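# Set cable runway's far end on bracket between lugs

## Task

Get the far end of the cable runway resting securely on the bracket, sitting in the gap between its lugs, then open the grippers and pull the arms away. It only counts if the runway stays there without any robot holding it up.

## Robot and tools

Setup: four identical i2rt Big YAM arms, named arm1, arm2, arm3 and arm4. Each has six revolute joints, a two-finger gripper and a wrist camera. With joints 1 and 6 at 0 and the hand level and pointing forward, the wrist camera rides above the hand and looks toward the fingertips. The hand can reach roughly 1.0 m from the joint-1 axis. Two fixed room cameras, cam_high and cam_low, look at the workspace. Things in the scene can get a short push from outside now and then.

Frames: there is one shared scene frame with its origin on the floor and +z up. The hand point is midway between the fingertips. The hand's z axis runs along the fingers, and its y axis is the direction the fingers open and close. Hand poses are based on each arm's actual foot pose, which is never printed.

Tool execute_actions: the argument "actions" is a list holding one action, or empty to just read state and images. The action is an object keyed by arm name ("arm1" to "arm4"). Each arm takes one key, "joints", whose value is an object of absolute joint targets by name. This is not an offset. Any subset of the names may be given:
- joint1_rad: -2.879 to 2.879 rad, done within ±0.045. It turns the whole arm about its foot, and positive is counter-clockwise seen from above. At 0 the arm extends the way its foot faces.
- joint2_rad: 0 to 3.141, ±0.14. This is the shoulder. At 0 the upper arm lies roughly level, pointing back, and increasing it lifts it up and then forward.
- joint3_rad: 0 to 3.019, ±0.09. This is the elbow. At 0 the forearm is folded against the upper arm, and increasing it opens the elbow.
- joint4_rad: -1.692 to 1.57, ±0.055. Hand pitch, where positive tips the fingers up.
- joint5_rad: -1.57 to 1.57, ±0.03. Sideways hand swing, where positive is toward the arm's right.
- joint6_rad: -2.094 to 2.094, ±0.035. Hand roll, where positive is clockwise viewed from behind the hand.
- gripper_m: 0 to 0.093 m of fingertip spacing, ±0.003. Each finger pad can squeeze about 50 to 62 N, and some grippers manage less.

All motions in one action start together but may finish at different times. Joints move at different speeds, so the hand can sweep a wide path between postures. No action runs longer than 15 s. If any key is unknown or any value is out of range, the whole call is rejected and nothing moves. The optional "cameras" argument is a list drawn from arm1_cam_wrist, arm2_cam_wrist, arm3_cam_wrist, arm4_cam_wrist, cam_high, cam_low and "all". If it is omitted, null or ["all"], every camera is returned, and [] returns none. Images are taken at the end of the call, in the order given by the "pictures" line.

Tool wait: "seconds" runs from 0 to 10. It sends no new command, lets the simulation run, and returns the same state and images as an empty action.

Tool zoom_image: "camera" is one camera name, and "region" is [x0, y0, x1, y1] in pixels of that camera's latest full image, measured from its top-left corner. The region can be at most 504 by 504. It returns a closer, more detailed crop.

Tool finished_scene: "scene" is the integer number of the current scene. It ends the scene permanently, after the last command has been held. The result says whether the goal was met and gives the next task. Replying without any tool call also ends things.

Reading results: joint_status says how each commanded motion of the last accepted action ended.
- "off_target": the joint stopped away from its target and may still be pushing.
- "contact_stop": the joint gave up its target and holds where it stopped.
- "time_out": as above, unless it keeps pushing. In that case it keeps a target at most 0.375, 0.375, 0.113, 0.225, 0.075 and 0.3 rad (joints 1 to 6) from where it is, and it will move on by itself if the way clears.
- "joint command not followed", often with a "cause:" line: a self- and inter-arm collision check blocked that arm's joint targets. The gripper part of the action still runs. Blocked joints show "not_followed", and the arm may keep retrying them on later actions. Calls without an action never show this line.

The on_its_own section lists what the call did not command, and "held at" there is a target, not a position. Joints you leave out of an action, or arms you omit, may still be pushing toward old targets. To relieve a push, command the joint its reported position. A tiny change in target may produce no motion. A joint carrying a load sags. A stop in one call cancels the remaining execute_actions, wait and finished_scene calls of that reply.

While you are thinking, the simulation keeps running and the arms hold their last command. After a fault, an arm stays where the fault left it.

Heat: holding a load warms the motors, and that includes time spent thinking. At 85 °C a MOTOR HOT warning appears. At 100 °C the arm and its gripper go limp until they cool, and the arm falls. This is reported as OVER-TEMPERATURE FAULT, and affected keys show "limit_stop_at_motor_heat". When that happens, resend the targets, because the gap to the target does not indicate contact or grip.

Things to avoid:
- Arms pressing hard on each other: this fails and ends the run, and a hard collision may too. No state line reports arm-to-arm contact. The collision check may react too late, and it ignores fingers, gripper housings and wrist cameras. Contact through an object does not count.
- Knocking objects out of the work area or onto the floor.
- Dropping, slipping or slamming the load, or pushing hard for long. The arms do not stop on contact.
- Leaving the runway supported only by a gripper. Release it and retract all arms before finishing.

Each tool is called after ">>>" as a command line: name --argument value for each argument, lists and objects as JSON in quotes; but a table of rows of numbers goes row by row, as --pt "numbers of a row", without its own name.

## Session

>>> execute_actions --actions '[]' --cameras '["arm3_cam_wrist", "cam_high", "cam_low"]'

>>> zoom_image --camera "cam_high" --region '[300, 80, 560, 300]'

Scene clock: 0.00 s.
Motor temperatures (°C, as the motors report them): arm1=[33 31 40 33 32 33] | arm2=[31 33 40 34 34 33] | arm3=[32 34 42 32 31 33] | arm4=[34 48 45 33 35 34]
arm1.joint_positions: joint1_rad=-0.193 joint2_rad=+0.471 joint3_rad=+1.407 joint4_rad=-1.341 joint5_rad=-0.024 joint6_rad=-0.197 gripper_m=+0.094
arm1.joint_status: not commanded
arm1.hand: x=-0.9378 y=-0.3219 z=+1.3742 quat_wxyz=(-0.474, +0.542, -0.636, -0.277) (m; scene frame)
arm2.joint_positions: joint1_rad=-0.378 joint2_rad=+0.481 joint3_rad=+1.399 joint4_rad=-1.287 joint5_rad=-0.159 joint6_rad=+0.019 gripper_m=+0.094
arm2.joint_status: not commanded
arm2.hand: x=-0.3499 y=+0.3578 z=+1.3487 quat_wxyz=(-0.365, -0.672, -0.468, +0.442) (m; scene frame)
arm3.joint_positions: joint1_rad=+0.402 joint2_rad=+0.552 joint3_rad=+1.400 joint4_rad=-1.380 joint5_rad=+0.284 joint6_rad=-0.323 gripper_m=+0.095
arm3.joint_status: not commanded
arm3.hand: x=+0.5615 y=-0.3490 z=+1.3466 quat_wxyz=(-0.393, +0.788, -0.351, -0.319) (m; scene frame)
arm4.joint_positions: joint1_rad=-0.321 joint2_rad=+0.523 joint3_rad=+1.437 joint4_rad=-1.150 joint5_rad=+0.121 joint6_rad=-0.188 gripper_m=+0.095
arm4.joint_status: not commanded
arm4.hand: x=+1.1552 y=+0.3075 z=+1.4310 quat_wxyz=(-0.298, -0.591, -0.519, +0.541) (m; scene frame)
pictures: arm3_cam_wrist, cam_high, cam_low
Images, in order (width x height): arm3_cam_wrist 504x504, cam_high 896x504, cam_low 896x504.

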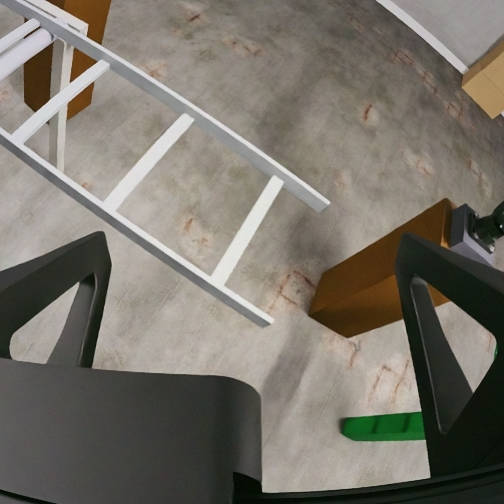

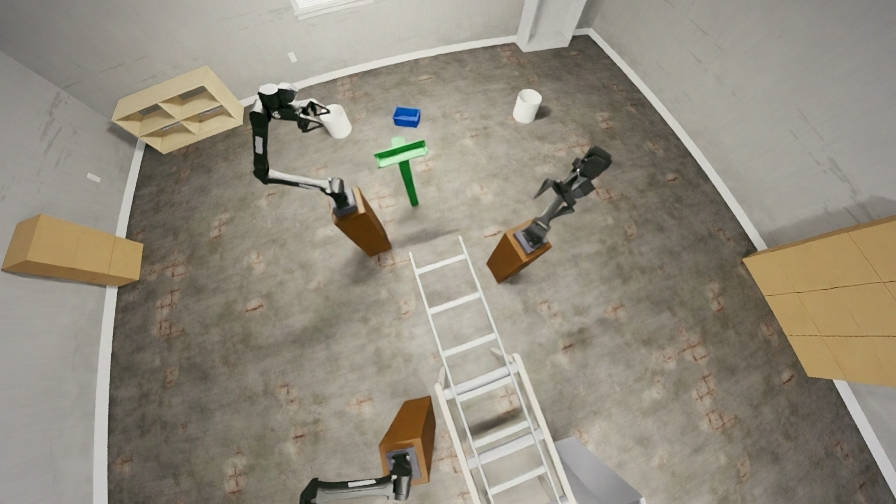

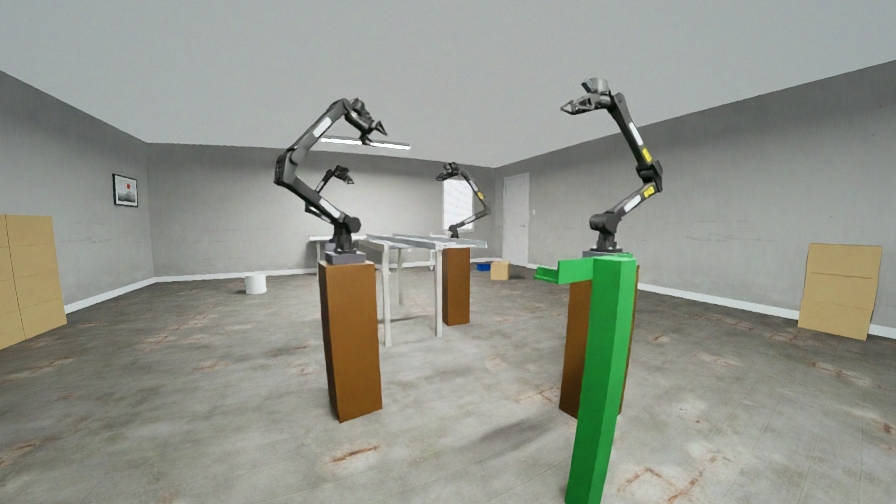

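Region (300, 80, 560, 300) of cam_high's 896x504 image, scaled by 1.938, with more detail than that image has; it fills the top 426 rows of this view, and the rest is white.

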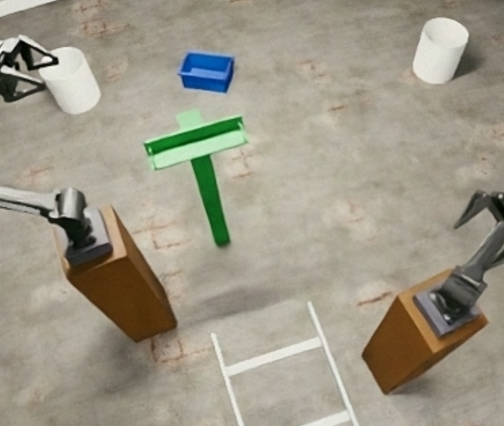

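>>> execute_actions --actions '[{"arm4": {"joints": {"joint1_rad": -1.02, "joint2_rad": 2.44, "joint3_rad": 2.47, "joint4_rad": -1.54, "joint5_rad": 0.0, "joint6_rad": -0.90}}}]' --cameras '["arm4_cam_wrist", "cam_high"]'

Scene clock: 27.20 s.
Motor temperatures (°C, as the motors report them): arm1=[33 31 44 33 32 33] | arm2=[31 33 44 35 34 33] | arm3=[32 34 46 32 31 33] | arm4=[34 47 50 33 35 34]
arm1.joint_positions: joint1_rad=-0.193 joint2_rad=+0.471 joint3_rad=+1.407 joint4_rad=-1.341 joint5_rad=-0.024 joint6_rad=-0.197 gripper_m=+0.094
arm1.joint_status: not commanded
arm1.hand: x=-0.9378 y=-0.3219 z=+1.3742 quat_wxyz=(-0.474, +0.542, -0.636, -0.277) (m; scene frame)
arm2.joint_positions: joint1_rad=-0.378 joint2_rad=+0.481 joint3_rad=+1.399 joint4_rad=-1.287 joint5_rad=-0.159 joint6_rad=+0.019 gripper_m=+0.094
arm2.joint_status: not commanded
arm2.hand: x=-0.3499 y=+0.3578 z=+1.3487 quat_wxyz=(-0.365, -0.672, -0.468, +0.442) (m; scene frame)
arm3.joint_positions: joint1_rad=+0.402 joint2_rad=+0.552 joint3_rad=+1.400 joint4_rad=-1.380 joint5_rad=+0.284 joint6_rad=-0.323 gripper_m=+0.095
arm3.joint_status: not commanded
arm3.hand: x=+0.5615 y=-0.3490 z=+1.3466 quat_wxyz=(-0.393, +0.788, -0.351, -0.319) (m; scene frame)
arm4.joint_positions: joint1_rad=-1.023 joint2_rad=+2.475 joint3_rad=+2.422 joint4_rad=-1.525 joint5_rad=+0.000 joint6_rad=-0.886 gripper_m=+0.095
arm4.joint_status: all done
arm4.hand: x=+0.6288 y=+0.0532 z=+0.8506 quat_wxyz=(+0.001, -0.720, -0.694, -0.006) (m; scene frame)
pictures: arm4_cam_wrist, cam_high
Images, in order (width x height): arm4_cam_wrist 504x504, cam_high 896x504.

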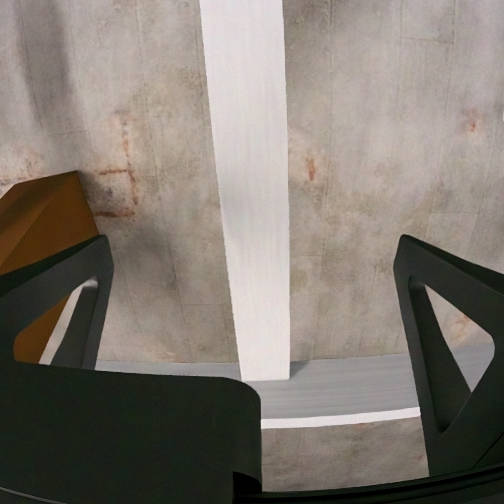

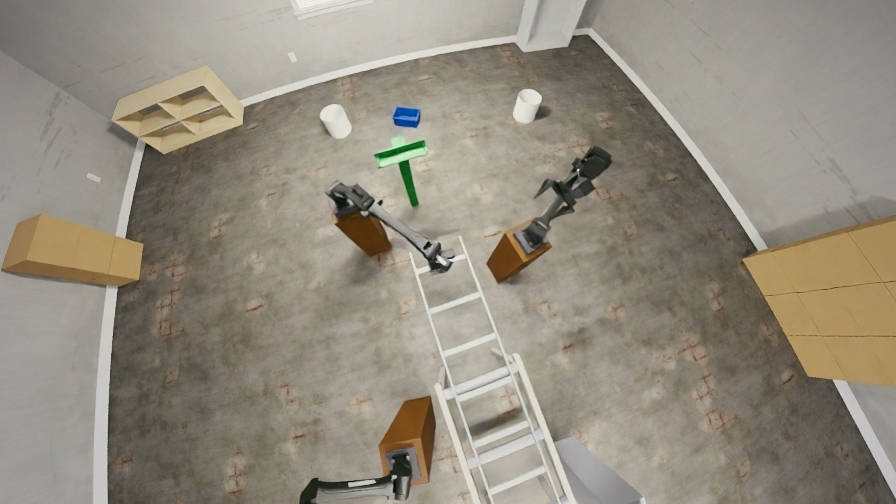

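>>> execute_actions --actions '[{"arm4": {"joints": {"joint2_rad": 2.49, "joint3_rad": 2.285, "joint4_rad": -1.345}}}]' --cameras '[]'

>>> execute_actions --actions '[{"arm4": {"joints": {"gripper_m": 0.0}}}]' --cameras '["arm4_cam_wrist"]'

Scene clock: 34.77 s.
Motor temperatures (°C, as the motors report them): arm1=[33 31 45 33 32 33] | arm2=[31 33 44 35 34 33] | arm3=[32 34 47 32 31 33] | arm4=[34 52 52 33 35 34]
arm1.joint_positions: joint1_rad=-0.193 joint2_rad=+0.471 joint3_rad=+1.407 joint4_rad=-1.341 joint5_rad=-0.024 joint6_rad=-0.197 gripper_m=+0.094
arm1.joint_status: not commanded
arm1.hand: x=-0.9378 y=-0.3219 z=+1.3742 quat_wxyz=(-0.474, +0.542, -0.636, -0.277) (m; scene frame)
arm2.joint_positions: joint1_rad=-0.378 joint2_rad=+0.481 joint3_rad=+1.399 joint4_rad=-1.287 joint5_rad=-0.159 joint6_rad=+0.019 gripper_m=+0.094
arm2.joint_status: not commanded
arm2.hand: x=-0.3499 y=+0.3578 z=+1.3487 quat_wxyz=(-0.365, -0.672, -0.468, +0.442) (m; scene frame)
arm3.joint_positions: joint1_rad=+0.402 joint2_rad=+0.552 joint3_rad=+1.400 joint4_rad=-1.380 joint5_rad=+0.284 joint6_rad=-0.323 gripper_m=+0.095
arm3.joint_status: not commanded
arm3.hand: x=+0.5615 y=-0.3490 z=+1.3466 quat_wxyz=(-0.393, +0.788, -0.351, -0.319) (m; scene frame)
arm4.joint_positions: joint1_rad=-1.023 joint2_rad=+2.492 joint3_rad=+2.276 joint4_rad=-1.363 joint5_rad=+0.000 joint6_rad=-0.886 gripper_m=+0.095
arm4.joint_status: all done
arm4.hand: x=+0.6333 y=+0.0569 z=+0.7836 quat_wxyz=(+0.001, -0.720, -0.694, -0.006) (m; scene frame)
pictures: none
No camera images: the call's "cameras" was empty. Leave "cameras" out to get every camera's image.

Scene clock: 35.50 s.
Motor temperatures (°C, as the motors report them): arm1=[33 31 45 33 32 33] | arm2=[31 33 44 35 34 33] | arm3=[32 34 47 32 31 33] | arm4=[34 52 52 33 35 34]
arm1.joint_positions: joint1_rad=-0.193 joint2_rad=+0.471 joint3_rad=+1.407 joint4_rad=-1.341 joint5_rad=-0.024 joint6_rad=-0.197 gripper_m=+0.094
arm1.joint_status: not commanded
arm1.hand: x=-0.9378 y=-0.3219 z=+1.3742 quat_wxyz=(-0.474, +0.542, -0.636, -0.277) (m; scene frame)
arm2.joint_positions: joint1_rad=-0.378 joint2_rad=+0.481 joint3_rad=+1.399 joint4_rad=-1.287 joint5_rad=-0.159 joint6_rad=+0.019 gripper_m=+0.094
arm2.joint_status: not commanded
arm2.hand: x=-0.3499 y=+0.3578 z=+1.3487 quat_wxyz=(-0.365, -0.672, -0.468, +0.442) (m; scene frame)
arm3.joint_positions: joint1_rad=+0.402 joint2_rad=+0.552 joint3_rad=+1.400 joint4_rad=-1.380 joint5_rad=+0.284 joint6_rad=-0.323 gripper_m=+0.095
arm3.joint_status: not commanded
arm3.hand: x=+0.5615 y=-0.3490 z=+1.3466 quat_wxyz=(-0.393, +0.788, -0.351, -0.319) (m; scene frame)
arm4.joint_positions: joint1_rad=-1.023 joint2_rad=+2.492 joint3_rad=+2.275 joint4_rad=-1.351 joint5_rad=+0.005 joint6_rad=-0.935 gripper_m=+0.024
arm4.joint_status: gripper_m off_target (ended at +0.024, target +0.000)
arm4.hand: x=+0.6302 y=+0.0561 z=+0.7835 quat_wxyz=(+0.004, -0.703, -0.711, -0.001) (m; scene frame)
pictures: arm4_cam_wrist
Images, in order (width x height): arm4_cam_wrist 504x504.

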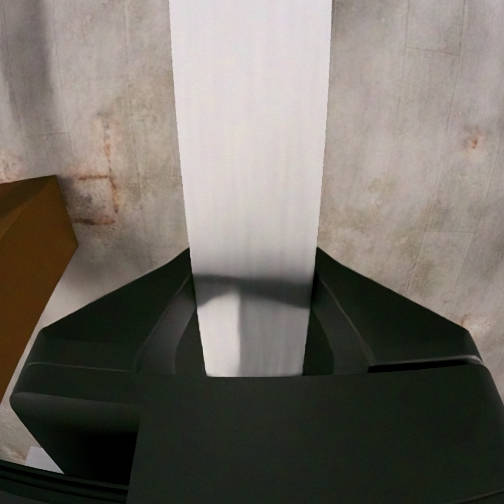

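>>> execute_actions --actions '[{"arm4": {"joints": {"joint1_rad": -0.835, "joint2_rad": 2.03, "joint3_rad": 1.59, "joint4_rad": -1.03, "joint5_rad": 0.0, "joint6_rad": -0.74}}}]' --cameras '[]'

>>> execute_actions --actions '[{"arm4": {"joints": {"joint1_rad": -0.553, "joint2_rad": 1.74, "joint3_rad": 1.25, "joint4_rad": -0.89, "joint5_rad": 0.0, "joint6_rad": -0.45}}}]' --cameras '[]'

>>> execute_actions --actions '[{"arm4": {"joints": {"joint1_rad": -0.20, "joint2_rad": 1.58, "joint3_rad": 1.12, "joint4_rad": -0.84, "joint5_rad": 0.0, "joint6_rad": -0.09}}}]' --cameras '["cam_high", "cam_low"]'

Scene clock: 49.27 s.
Motor temperatures (°C, as the motors report them): arm1=[33 31 45 33 32 33] | arm2=[31 33 45 35 34 33] | arm3=[32 34 47 32 31 33] | arm4=[34 56 52 33 35 34]
arm1.joint_positions: joint1_rad=-0.193 joint2_rad=+0.471 joint3_rad=+1.407 joint4_rad=-1.341 joint5_rad=-0.024 joint6_rad=-0.197 gripper_m=+0.094
arm1.joint_status: not commanded
arm1.hand: x=-0.9378 y=-0.3219 z=+1.3742 quat_wxyz=(-0.474, +0.542, -0.636, -0.277) (m; scene frame)
arm2.joint_positions: joint1_rad=-0.378 joint2_rad=+0.481 joint3_rad=+1.399 joint4_rad=-1.287 joint5_rad=-0.159 joint6_rad=+0.019 gripper_m=+0.094
arm2.joint_status: not commanded
arm2.hand: x=-0.3499 y=+0.3578 z=+1.3487 quat_wxyz=(-0.365, -0.672, -0.468, +0.442) (m; scene frame)
arm3.joint_positions: joint1_rad=+0.402 joint2_rad=+0.552 joint3_rad=+1.400 joint4_rad=-1.380 joint5_rad=+0.284 joint6_rad=-0.323 gripper_m=+0.095
arm3.joint_status: not commanded
arm3.hand: x=+0.5615 y=-0.3490 z=+1.3466 quat_wxyz=(-0.393, +0.788, -0.351, -0.319) (m; scene frame)
arm4.joint_positions: joint1_rad=-0.831 joint2_rad=+2.097 joint3_rad=+1.536 joint4_rad=-1.032 joint5_rad=-0.009 joint6_rad=-0.755 gripper_m=+0.024
arm4.joint_status: all done
arm4.hand: x=+0.8274 y=+0.0617 z=+0.7810 quat_wxyz=(-0.003, -0.699, -0.715, -0.013) (m; scene frame)
pictures: none
No camera images: the call's "cameras" was empty. Leave "cameras" out to get every camera's image.

Scene clock: 51.37 s.
Motor temperatures (°C, as the motors report them): arm1=[33 31 46 33 32 33] | arm2=[31 33 45 35 34 33] | arm3=[32 34 47 32 31 33] | arm4=[34 57 53 33 35 34]
arm1.joint_positions: joint1_rad=-0.193 joint2_rad=+0.471 joint3_rad=+1.407 joint4_rad=-1.341 joint5_rad=-0.024 joint6_rad=-0.197 gripper_m=+0.094
arm1.joint_status: not commanded
arm1.hand: x=-0.9378 y=-0.3219 z=+1.3742 quat_wxyz=(-0.474, +0.542, -0.636, -0.277) (m; scene frame)
arm2.joint_positions: joint1_rad=-0.378 joint2_rad=+0.481 joint3_rad=+1.399 joint4_rad=-1.287 joint5_rad=-0.159 joint6_rad=+0.019 gripper_m=+0.094
arm2.joint_status: not commanded
arm2.hand: x=-0.3499 y=+0.3578 z=+1.3487 quat_wxyz=(-0.365, -0.672, -0.468, +0.442) (m; scene frame)
arm3.joint_positions: joint1_rad=+0.402 joint2_rad=+0.552 joint3_rad=+1.400 joint4_rad=-1.380 joint5_rad=+0.284 joint6_rad=-0.323 gripper_m=+0.095
arm3.joint_status: not commanded
arm3.hand: x=+0.5615 y=-0.3490 z=+1.3466 quat_wxyz=(-0.393, +0.788, -0.351, -0.319) (m; scene frame)
arm4.joint_positions: joint1_rad=-0.559 joint2_rad=+1.872 joint3_rad=+1.158 joint4_rad=-0.881 joint5_rad=-0.004 joint6_rad=-0.482 gripper_m=+0.024
arm4.joint_status: joint3_rad off_target (ended at +1.158, target +1.250); the others done
arm4.hand: x=+1.0064 y=+0.0685 z=+0.7821 quat_wxyz=(+0.003, -0.699, -0.715, -0.014) (m; scene frame)
pictures: none
No camera images: the call's "cameras" was empty. Leave "cameras" out to get every camera's image.

Scene clock: 53.70 s.
Motor temperatures (°C, as the motors report them): arm1=[33 31 46 33 32 33] | arm2=[31 33 45 35 34 33] | arm3=[32 34 47 32 31 33] | arm4=[34 58 54 33 35 34]
arm1.joint_positions: joint1_rad=-0.193 joint2_rad=+0.471 joint3_rad=+1.407 joint4_rad=-1.341 joint5_rad=-0.024 joint6_rad=-0.197 gripper_m=+0.094
arm1.joint_status: not commanded
arm1.hand: x=-0.9378 y=-0.3219 z=+1.3742 quat_wxyz=(-0.474, +0.542, -0.636, -0.277) (m; scene frame)
arm2.joint_positions: joint1_rad=-0.378 joint2_rad=+0.481 joint3_rad=+1.399 joint4_rad=-1.287 joint5_rad=-0.159 joint6_rad=+0.019 gripper_m=+0.094
arm2.joint_status: not commanded
arm2.hand: x=-0.3499 y=+0.3578 z=+1.3487 quat_wxyz=(-0.365, -0.672, -0.468, +0.442) (m; scene frame)
arm3.joint_positions: joint1_rad=+0.402 joint2_rad=+0.552 joint3_rad=+1.400 joint4_rad=-1.380 joint5_rad=+0.284 joint6_rad=-0.323 gripper_m=+0.095
arm3.joint_status: not commanded
arm3.hand: x=+0.5615 y=-0.3490 z=+1.3466 quat_wxyz=(-0.393, +0.788, -0.351, -0.319) (m; scene frame)
arm4.joint_positions: joint1_rad=-0.198 joint2_rad=+1.761 joint3_rad=+1.029 joint4_rad=-0.833 joint5_rad=-0.003 joint6_rad=-0.109 gripper_m=+0.024
arm4.joint_status: joint2_rad time_out (moved -0.111 of -0.292); joint3_rad time_out (moved -0.129 of -0.038); the others done
arm4.on_its_own: joint2_rad reads +1.761 and still pushes toward +1.580 since a time_out; joint3_rad reads +1.029 and still pushes toward +1.120 since a time_out
arm4.hand: x=+1.1762 y=+0.0567 z=+0.7947 quat_wxyz=(-0.001, -0.703, -0.711, -0.001) (m; scene frame)
pictures: cam_high, cam_low
Images, in order (width x height): cam_high 896x504, cam_low 896x504.

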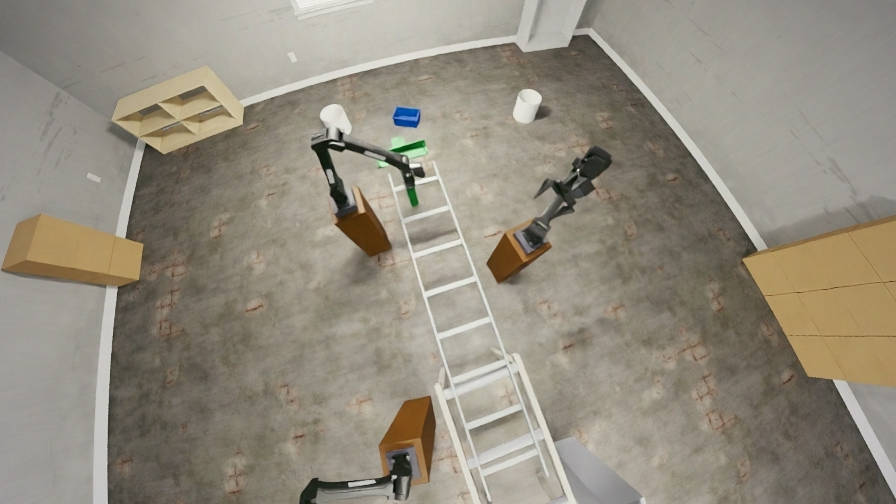

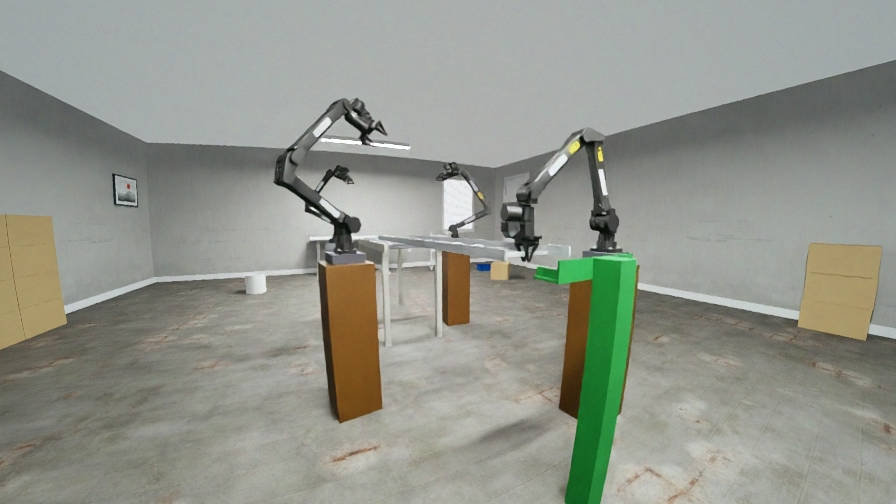

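>>> zoom_image --camera "cam_high" --region '[340, 100, 480, 220]'

>>> zoom_image --camera "cam_low" --region '[460, 200, 660, 320]'

Region (340, 100, 480, 220) of cam_high's 896x504 image, scaled by 3.600, with more detail than that image has; it fills the top 432 rows of this view, and the rest is white.

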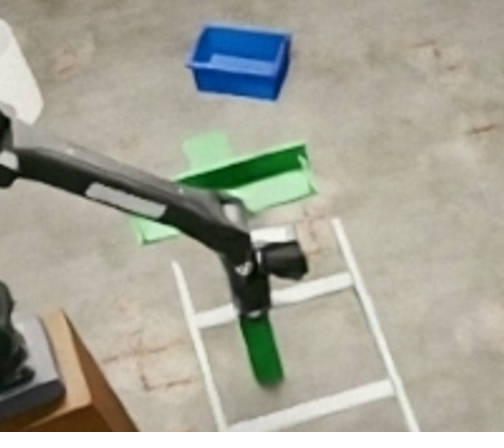

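Region (460, 200, 660, 320) of cam_low's 896x504 image, scaled by 2.520, with more detail than that image has; it fills the top 302 rows of this view, and the rest is white.

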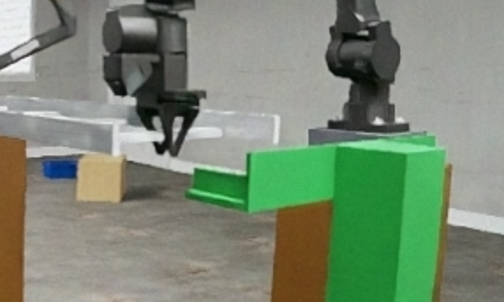

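>>> execute_actions --actions '[{"arm4": {"joints": {"joint1_rad": 0.22, "joint2_rad": 1.47, "joint3_rad": 1.08, "joint4_rad": -0.88, "joint5_rad": 0.0, "joint6_rad": 0.33}}}]' --cameras '["cam_high", "cam_low"]'

>>> zoom_image --camera "cam_high" --region '[340, 100, 480, 220]'

>>> zoom_image --camera "cam_low" --region '[460, 200, 660, 320]'

Scene clock: 76.80 s.
Motor temperatures (°C, as the motors report them): arm1=[33 31 46 33 32 33] | arm2=[31 33 45 35 34 33] | arm3=[32 34 48 32 31 33] | arm4=[34 64 59 33 35 34]
arm1.joint_positions: joint1_rad=-0.193 joint2_rad=+0.471 joint3_rad=+1.407 joint4_rad=-1.341 joint5_rad=-0.024 joint6_rad=-0.197 gripper_m=+0.094
arm1.joint_status: not commanded
arm1.hand: x=-0.9378 y=-0.3219 z=+1.3742 quat_wxyz=(-0.474, +0.542, -0.636, -0.277) (m; scene frame)
arm2.joint_positions: joint1_rad=-0.378 joint2_rad=+0.481 joint3_rad=+1.399 joint4_rad=-1.287 joint5_rad=-0.159 joint6_rad=+0.019 gripper_m=+0.094
arm2.joint_status: not commanded
arm2.hand: x=-0.3499 y=+0.3578 z=+1.3487 quat_wxyz=(-0.365, -0.672, -0.468, +0.442) (m; scene frame)
arm3.joint_positions: joint1_rad=+0.402 joint2_rad=+0.552 joint3_rad=+1.400 joint4_rad=-1.380 joint5_rad=+0.284 joint6_rad=-0.323 gripper_m=+0.095
arm3.joint_status: not commanded
arm3.hand: x=+0.5615 y=-0.3490 z=+1.3466 quat_wxyz=(-0.393, +0.788, -0.351, -0.319) (m; scene frame)
arm4.joint_positions: joint1_rad=+0.223 joint2_rad=+1.634 joint3_rad=+0.986 joint4_rad=-0.873 joint5_rad=-0.005 joint6_rad=+0.297 gripper_m=+0.024
arm4.joint_status: joint2_rad time_out (moved -0.127 of -0.291); joint3_rad time_out (moved -0.043 of +0.051); the others done
arm4.on_its_own: joint2_rad reads +1.634 and still pushes toward +1.470 since a time_out; joint3_rad reads +0.986 and still pushes toward +1.080 since a time_out
arm4.hand: x=+1.3567 y=+0.0921 z=+0.8346 quat_wxyz=(-0.022, -0.698, -0.716, +0.007) (m; scene frame)
pictures: cam_high, cam_low
Images, in order (width x height): cam_high 896x504, cam_low 896x504.

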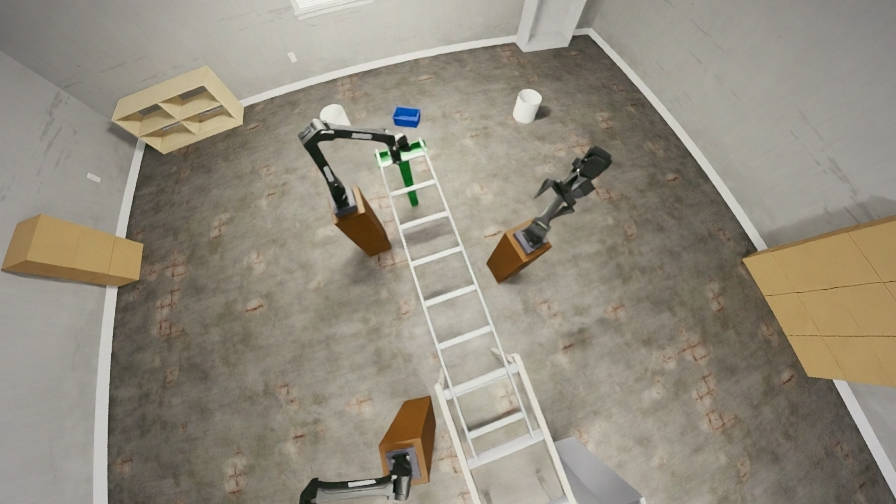

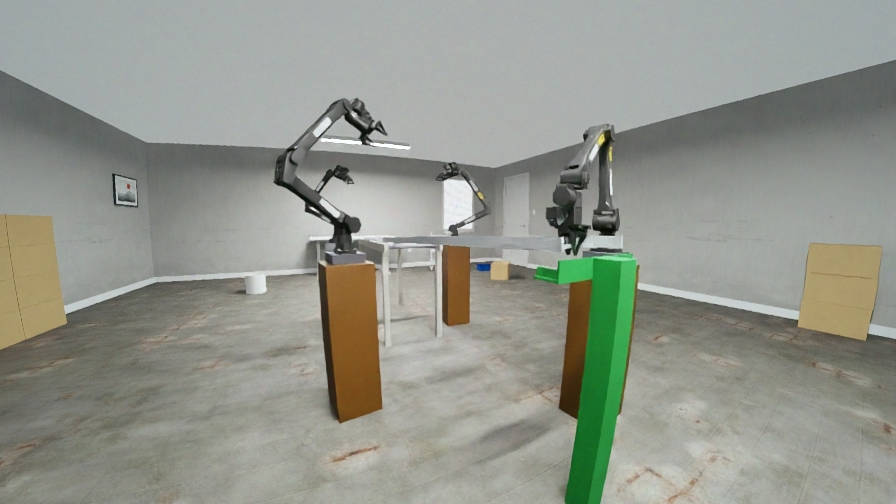

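Region (340, 100, 480, 220) of cam_high's 896x504 image, scaled by 3.600, with more detail than that image has; it fills the top 432 rows of this view, and the rest is white.

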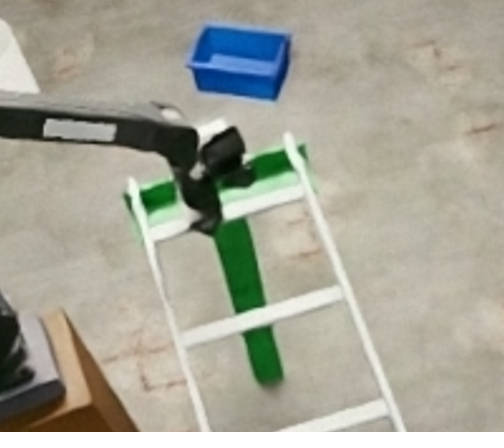

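Region (460, 200, 660, 320) of cam_low's 896x504 image, scaled by 2.520, with more detail than that image has; it fills the top 302 rows of this view, and the rest is white.

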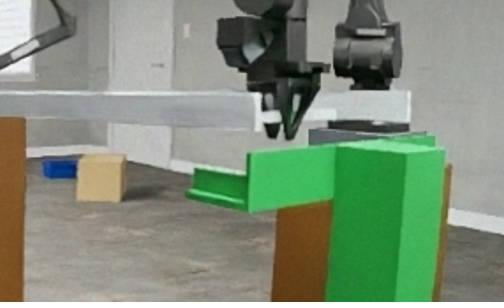

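>>> execute_actions --actions '[{"arm4": {"joints": {"joint1_rad": 0.20, "joint2_rad": 1.645, "joint3_rad": 1.07, "joint4_rad": -0.785, "joint5_rad": 0.0, "joint6_rad": 0.31}}}]' --cameras '["cam_high", "cam_low"]'

>>> zoom_image --camera "cam_high" --region '[340, 100, 480, 220]'

>>> zoom_image --camera "cam_low" --region '[460, 200, 660, 320]'

Scene clock: 92.50 s.
Motor temperatures (°C, as the motors report them): arm1=[33 31 46 33 32 33] | arm2=[31 33 45 35 34 33] | arm3=[32 34 48 32 31 33] | arm4=[34 65 61 33 35 34]
arm1.joint_positions: joint1_rad=-0.193 joint2_rad=+0.471 joint3_rad=+1.407 joint4_rad=-1.341 joint5_rad=-0.024 joint6_rad=-0.197 gripper_m=+0.094
arm1.joint_status: not commanded
arm1.hand: x=-0.9378 y=-0.3219 z=+1.3742 quat_wxyz=(-0.474, +0.542, -0.636, -0.277) (m; scene frame)
arm2.joint_positions: joint1_rad=-0.378 joint2_rad=+0.481 joint3_rad=+1.399 joint4_rad=-1.287 joint5_rad=-0.159 joint6_rad=+0.019 gripper_m=+0.094
arm2.joint_status: not commanded
arm2.hand: x=-0.3499 y=+0.3578 z=+1.3487 quat_wxyz=(-0.365, -0.672, -0.468, +0.442) (m; scene frame)
arm3.joint_positions: joint1_rad=+0.402 joint2_rad=+0.552 joint3_rad=+1.400 joint4_rad=-1.380 joint5_rad=+0.284 joint6_rad=-0.323 gripper_m=+0.095
arm3.joint_status: not commanded
arm3.hand: x=+0.5615 y=-0.3490 z=+1.3466 quat_wxyz=(-0.393, +0.788, -0.351, -0.319) (m; scene frame)
arm4.joint_positions: joint1_rad=+0.206 joint2_rad=+1.771 joint3_rad=+0.984 joint4_rad=-0.785 joint5_rad=+0.009 joint6_rad=+0.285 gripper_m=+0.024
arm4.joint_status: all done
arm4.hand: x=+1.3482 y=+0.0866 z=+0.7781 quat_wxyz=(+0.004, -0.700, -0.714, +0.002) (m; scene frame)
pictures: cam_high, cam_low
Images, in order (width x height): cam_high 896x504, cam_low 896x504.

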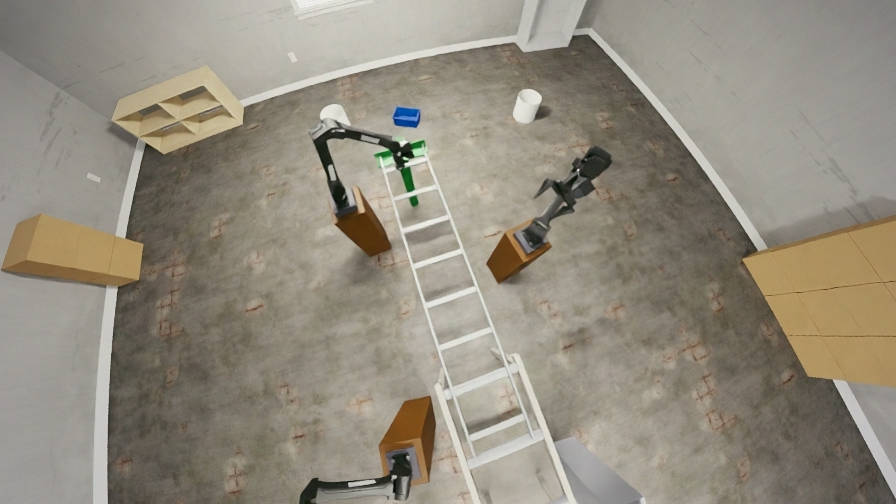

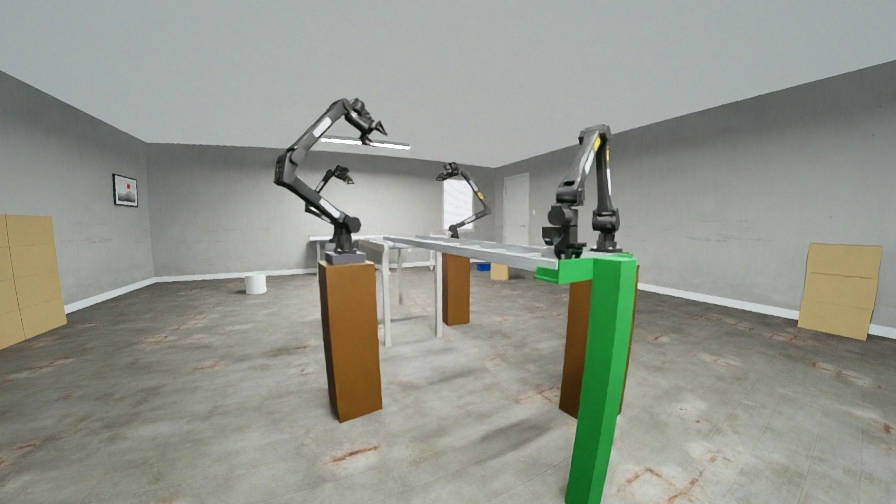

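Region (340, 100, 480, 220) of cam_high's 896x504 image, scaled by 3.600, with more detail than that image has; it fills the top 432 rows of this view, and the rest is white.

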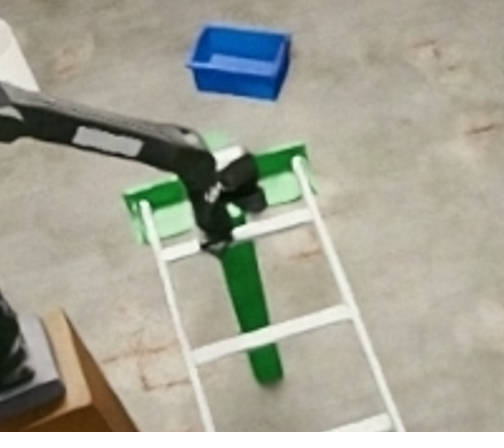

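Region (460, 200, 660, 320) of cam_low's 896x504 image, scaled by 2.520, with more detail than that image has; it fills the top 302 rows of this view, and the rest is white.

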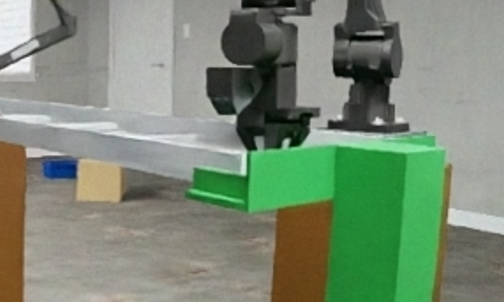

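>>> execute_actions --actions '[{"arm4": {"joints": {"joint1_rad": 0.245, "joint2_rad": 1.66, "joint3_rad": 1.06, "joint4_rad": -0.785, "joint5_rad": 0.0, "joint6_rad": 0.34}}}]' --cameras '[]'

>>> execute_actions --actions '[{"arm4": {"joints": {"joint2_rad": 1.79, "joint3_rad": 0.98}}}]' --cameras '["cam_high"]'

>>> zoom_image --camera "cam_high" --region '[340, 100, 480, 220]'

Scene clock: 100.60 s.
Motor temperatures (°C, as the motors report them): arm1=[33 31 46 33 32 33] | arm2=[31 33 45 35 34 33] | arm3=[32 34 48 32 31 33] | arm4=[34 64 61 33 35 34]
arm1.joint_positions: joint1_rad=-0.193 joint2_rad=+0.471 joint3_rad=+1.407 joint4_rad=-1.341 joint5_rad=-0.024 joint6_rad=-0.197 gripper_m=+0.094
arm1.joint_status: not commanded
arm1.hand: x=-0.9378 y=-0.3219 z=+1.3742 quat_wxyz=(-0.474, +0.542, -0.636, -0.277) (m; scene frame)
arm2.joint_positions: joint1_rad=-0.378 joint2_rad=+0.481 joint3_rad=+1.399 joint4_rad=-1.287 joint5_rad=-0.159 joint6_rad=+0.019 gripper_m=+0.094
arm2.joint_status: not commanded
arm2.hand: x=-0.3499 y=+0.3578 z=+1.3487 quat_wxyz=(-0.365, -0.672, -0.468, +0.442) (m; scene frame)
arm3.joint_positions: joint1_rad=+0.402 joint2_rad=+0.552 joint3_rad=+1.400 joint4_rad=-1.380 joint5_rad=+0.284 joint6_rad=-0.323 gripper_m=+0.095
arm3.joint_status: not commanded
arm3.hand: x=+0.5615 y=-0.3490 z=+1.3466 quat_wxyz=(-0.393, +0.788, -0.351, -0.319) (m; scene frame)
arm4.joint_positions: joint1_rad=+0.249 joint2_rad=+1.771 joint3_rad=+0.984 joint4_rad=-0.785 joint5_rad=+0.009 joint6_rad=+0.321 gripper_m=+0.024
arm4.joint_status: all done
arm4.hand: x=+1.3659 y=+0.0925 z=+0.7782 quat_wxyz=(+0.004, -0.698, -0.717, +0.002) (m; scene frame)
pictures: none
No camera images: the call's "cameras" was empty. Leave "cameras" out to get every camera's image.

Scene clock: 101.30 s.
Motor temperatures (°C, as the motors report them): arm1=[33 31 46 33 32 33] | arm2=[31 33 45 35 34 33] | arm3=[32 34 48 32 31 33] | arm4=[34 64 60 33 35 34]
arm1.joint_positions: joint1_rad=-0.193 joint2_rad=+0.471 joint3_rad=+1.407 joint4_rad=-1.341 joint5_rad=-0.024 joint6_rad=-0.197 gripper_m=+0.094
arm1.joint_status: not commanded
arm1.hand: x=-0.9378 y=-0.3219 z=+1.3742 quat_wxyz=(-0.474, +0.542, -0.636, -0.277) (m; scene frame)
arm2.joint_positions: joint1_rad=-0.378 joint2_rad=+0.481 joint3_rad=+1.399 joint4_rad=-1.287 joint5_rad=-0.159 joint6_rad=+0.019 gripper_m=+0.094
arm2.joint_status: not commanded
arm2.hand: x=-0.3499 y=+0.3578 z=+1.3487 quat_wxyz=(-0.365, -0.672, -0.468, +0.442) (m; scene frame)
arm3.joint_positions: joint1_rad=+0.402 joint2_rad=+0.552 joint3_rad=+1.400 joint4_rad=-1.380 joint5_rad=+0.284 joint6_rad=-0.323 gripper_m=+0.095
arm3.joint_status: not commanded
arm3.hand: x=+0.5615 y=-0.3490 z=+1.3466 quat_wxyz=(-0.393, +0.788, -0.351, -0.319) (m; scene frame)
arm4.joint_positions: joint1_rad=+0.249 joint2_rad=+1.784 joint3_rad=+0.971 joint4_rad=-0.776 joint5_rad=+0.007 joint6_rad=+0.321 gripper_m=+0.024
arm4.joint_status: all done
arm4.hand: x=+1.3640 y=+0.0987 z=+0.7697 quat_wxyz=(+0.011, -0.697, -0.717, -0.003) (m; scene frame)
pictures: cam_high
Images, in order (width x height): cam_high 896x504.

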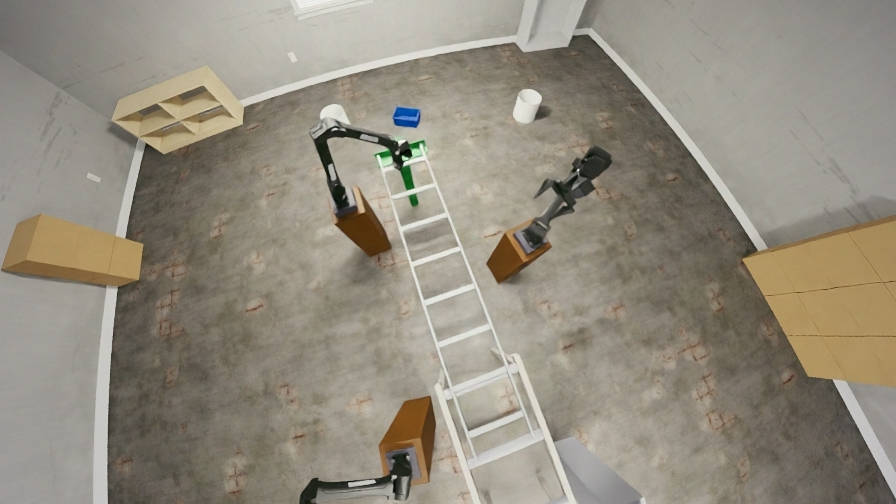

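Region (340, 100, 480, 220) of cam_high's 896x504 image, scaled by 3.600, with more detail than that image has; it fills the top 432 rows of this view, and the rest is white.

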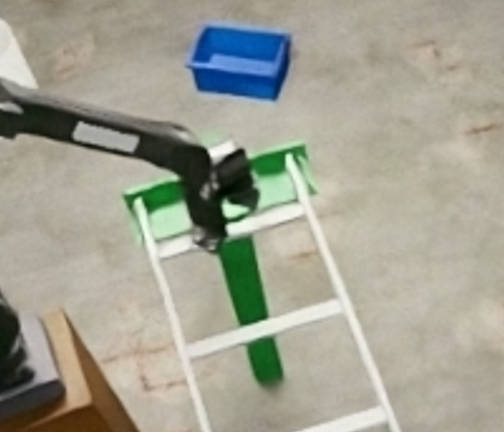

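The runway has settled on the shelf between the lugs, so I'll release it and move the arm clear.

>>> execute_actions --actions '[{"arm4": {"joints": {"gripper_m": 0.07}}}]' --cameras '[]'

>>> execute_actions --actions '[{"arm4": {"joints": {"joint2_rad": 1.2, "joint3_rad": 1.2, "joint4_rad": -1.3}}}]' --cameras '["cam_high", "cam_low"]'

Scene clock: 105.90 s.
Motor temperatures (°C, as the motors report them): arm1=[33 31 46 33 32 33] | arm2=[31 33 45 35 34 33] | arm3=[32 34 48 32 31 33] | arm4=[34 62 57 33 35 34]
arm1.joint_positions: joint1_rad=-0.193 joint2_rad=+0.471 joint3_rad=+1.407 joint4_rad=-1.341 joint5_rad=-0.024 joint6_rad=-0.197 gripper_m=+0.094
arm1.joint_status: not commanded
arm1.hand: x=-0.9378 y=-0.3219 z=+1.3742 quat_wxyz=(-0.474, +0.542, -0.636, -0.277) (m; scene frame)
arm2.joint_positions: joint1_rad=-0.378 joint2_rad=+0.481 joint3_rad=+1.399 joint4_rad=-1.287 joint5_rad=-0.159 joint6_rad=+0.019 gripper_m=+0.094
arm2.joint_status: not commanded
arm2.hand: x=-0.3499 y=+0.3578 z=+1.3487 quat_wxyz=(-0.365, -0.672, -0.468, +0.442) (m; scene frame)
arm3.joint_positions: joint1_rad=+0.402 joint2_rad=+0.552 joint3_rad=+1.400 joint4_rad=-1.380 joint5_rad=+0.284 joint6_rad=-0.323 gripper_m=+0.095
arm3.joint_status: not commanded
arm3.hand: x=+0.5615 y=-0.3490 z=+1.3466 quat_wxyz=(-0.393, +0.788, -0.351, -0.319) (m; scene frame)
arm4.joint_positions: joint1_rad=+0.248 joint2_rad=+1.784 joint3_rad=+0.971 joint4_rad=-0.776 joint5_rad=+0.003 joint6_rad=+0.325 gripper_m=+0.070
arm4.joint_status: all done
arm4.hand: x=+1.3643 y=+0.0988 z=+0.7697 quat_wxyz=(+0.010, -0.699, -0.715, -0.004) (m; scene frame)
pictures: none
No camera images: the call's "cameras" was empty. Leave "cameras" out to get every camera's image.

Scene clock: 107.30 s.
Motor temperatures (°C, as the motors report them): arm1=[33 31 46 33 32 33] | arm2=[31 33 45 35 34 33] | arm3=[32 34 48 32 31 33] | arm4=[34 61 57 33 35 34]
arm1.joint_positions: joint1_rad=-0.193 joint2_rad=+0.471 joint3_rad=+1.407 joint4_rad=-1.341 joint5_rad=-0.024 joint6_rad=-0.197 gripper_m=+0.094
arm1.joint_status: not commanded
arm1.hand: x=-0.9378 y=-0.3219 z=+1.3742 quat_wxyz=(-0.474, +0.542, -0.636, -0.277) (m; scene frame)
arm2.joint_positions: joint1_rad=-0.378 joint2_rad=+0.481 joint3_rad=+1.399 joint4_rad=-1.287 joint5_rad=-0.159 joint6_rad=+0.019 gripper_m=+0.094
arm2.joint_status: not commanded
arm2.hand: x=-0.3499 y=+0.3578 z=+1.3487 quat_wxyz=(-0.365, -0.672, -0.468, +0.442) (m; scene frame)
arm3.joint_positions: joint1_rad=+0.402 joint2_rad=+0.552 joint3_rad=+1.400 joint4_rad=-1.380 joint5_rad=+0.284 joint6_rad=-0.323 gripper_m=+0.095
arm3.joint_status: not commanded
arm3.hand: x=+0.5615 y=-0.3490 z=+1.3466 quat_wxyz=(-0.393, +0.788, -0.351, -0.319) (m; scene frame)
arm4.joint_positions: joint1_rad=+0.248 joint2_rad=+1.190 joint3_rad=+1.177 joint4_rad=-1.284 joint5_rad=+0.002 joint6_rad=+0.326 gripper_m=+0.070
arm4.joint_status: all done
arm4.hand: x=+1.3527 y=+0.1294 z=+1.0725 quat_wxyz=(-0.121, -0.693, -0.708, +0.058) (m; scene frame)
pictures: cam_high, cam_low
Images, in order (width x height): cam_high 896x504, cam_low 896x504.

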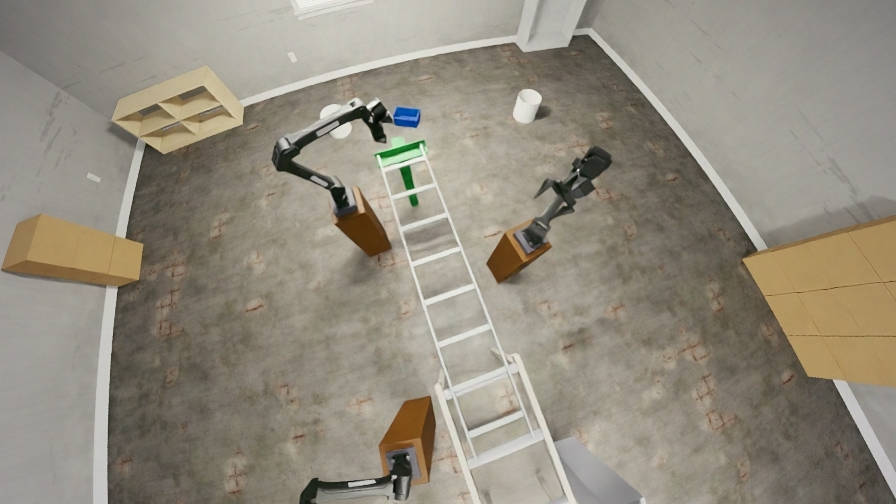

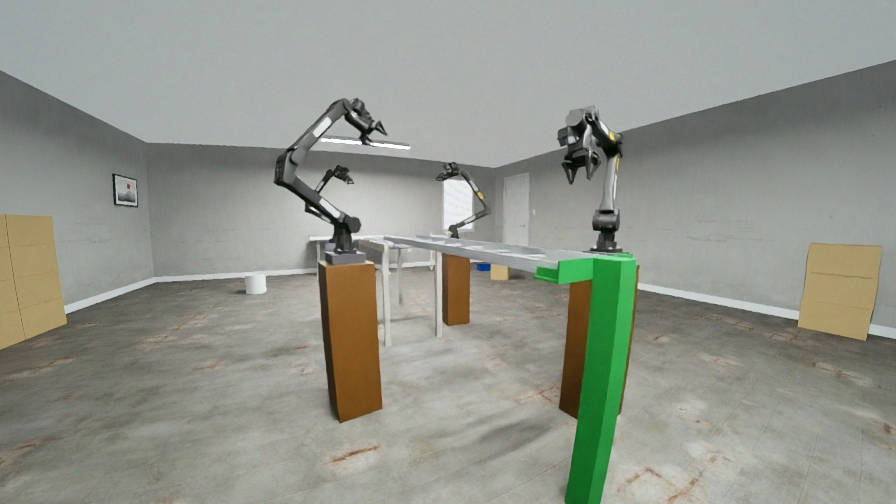

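>>> finished_scene --scene 2

The scene is finished: the task was done.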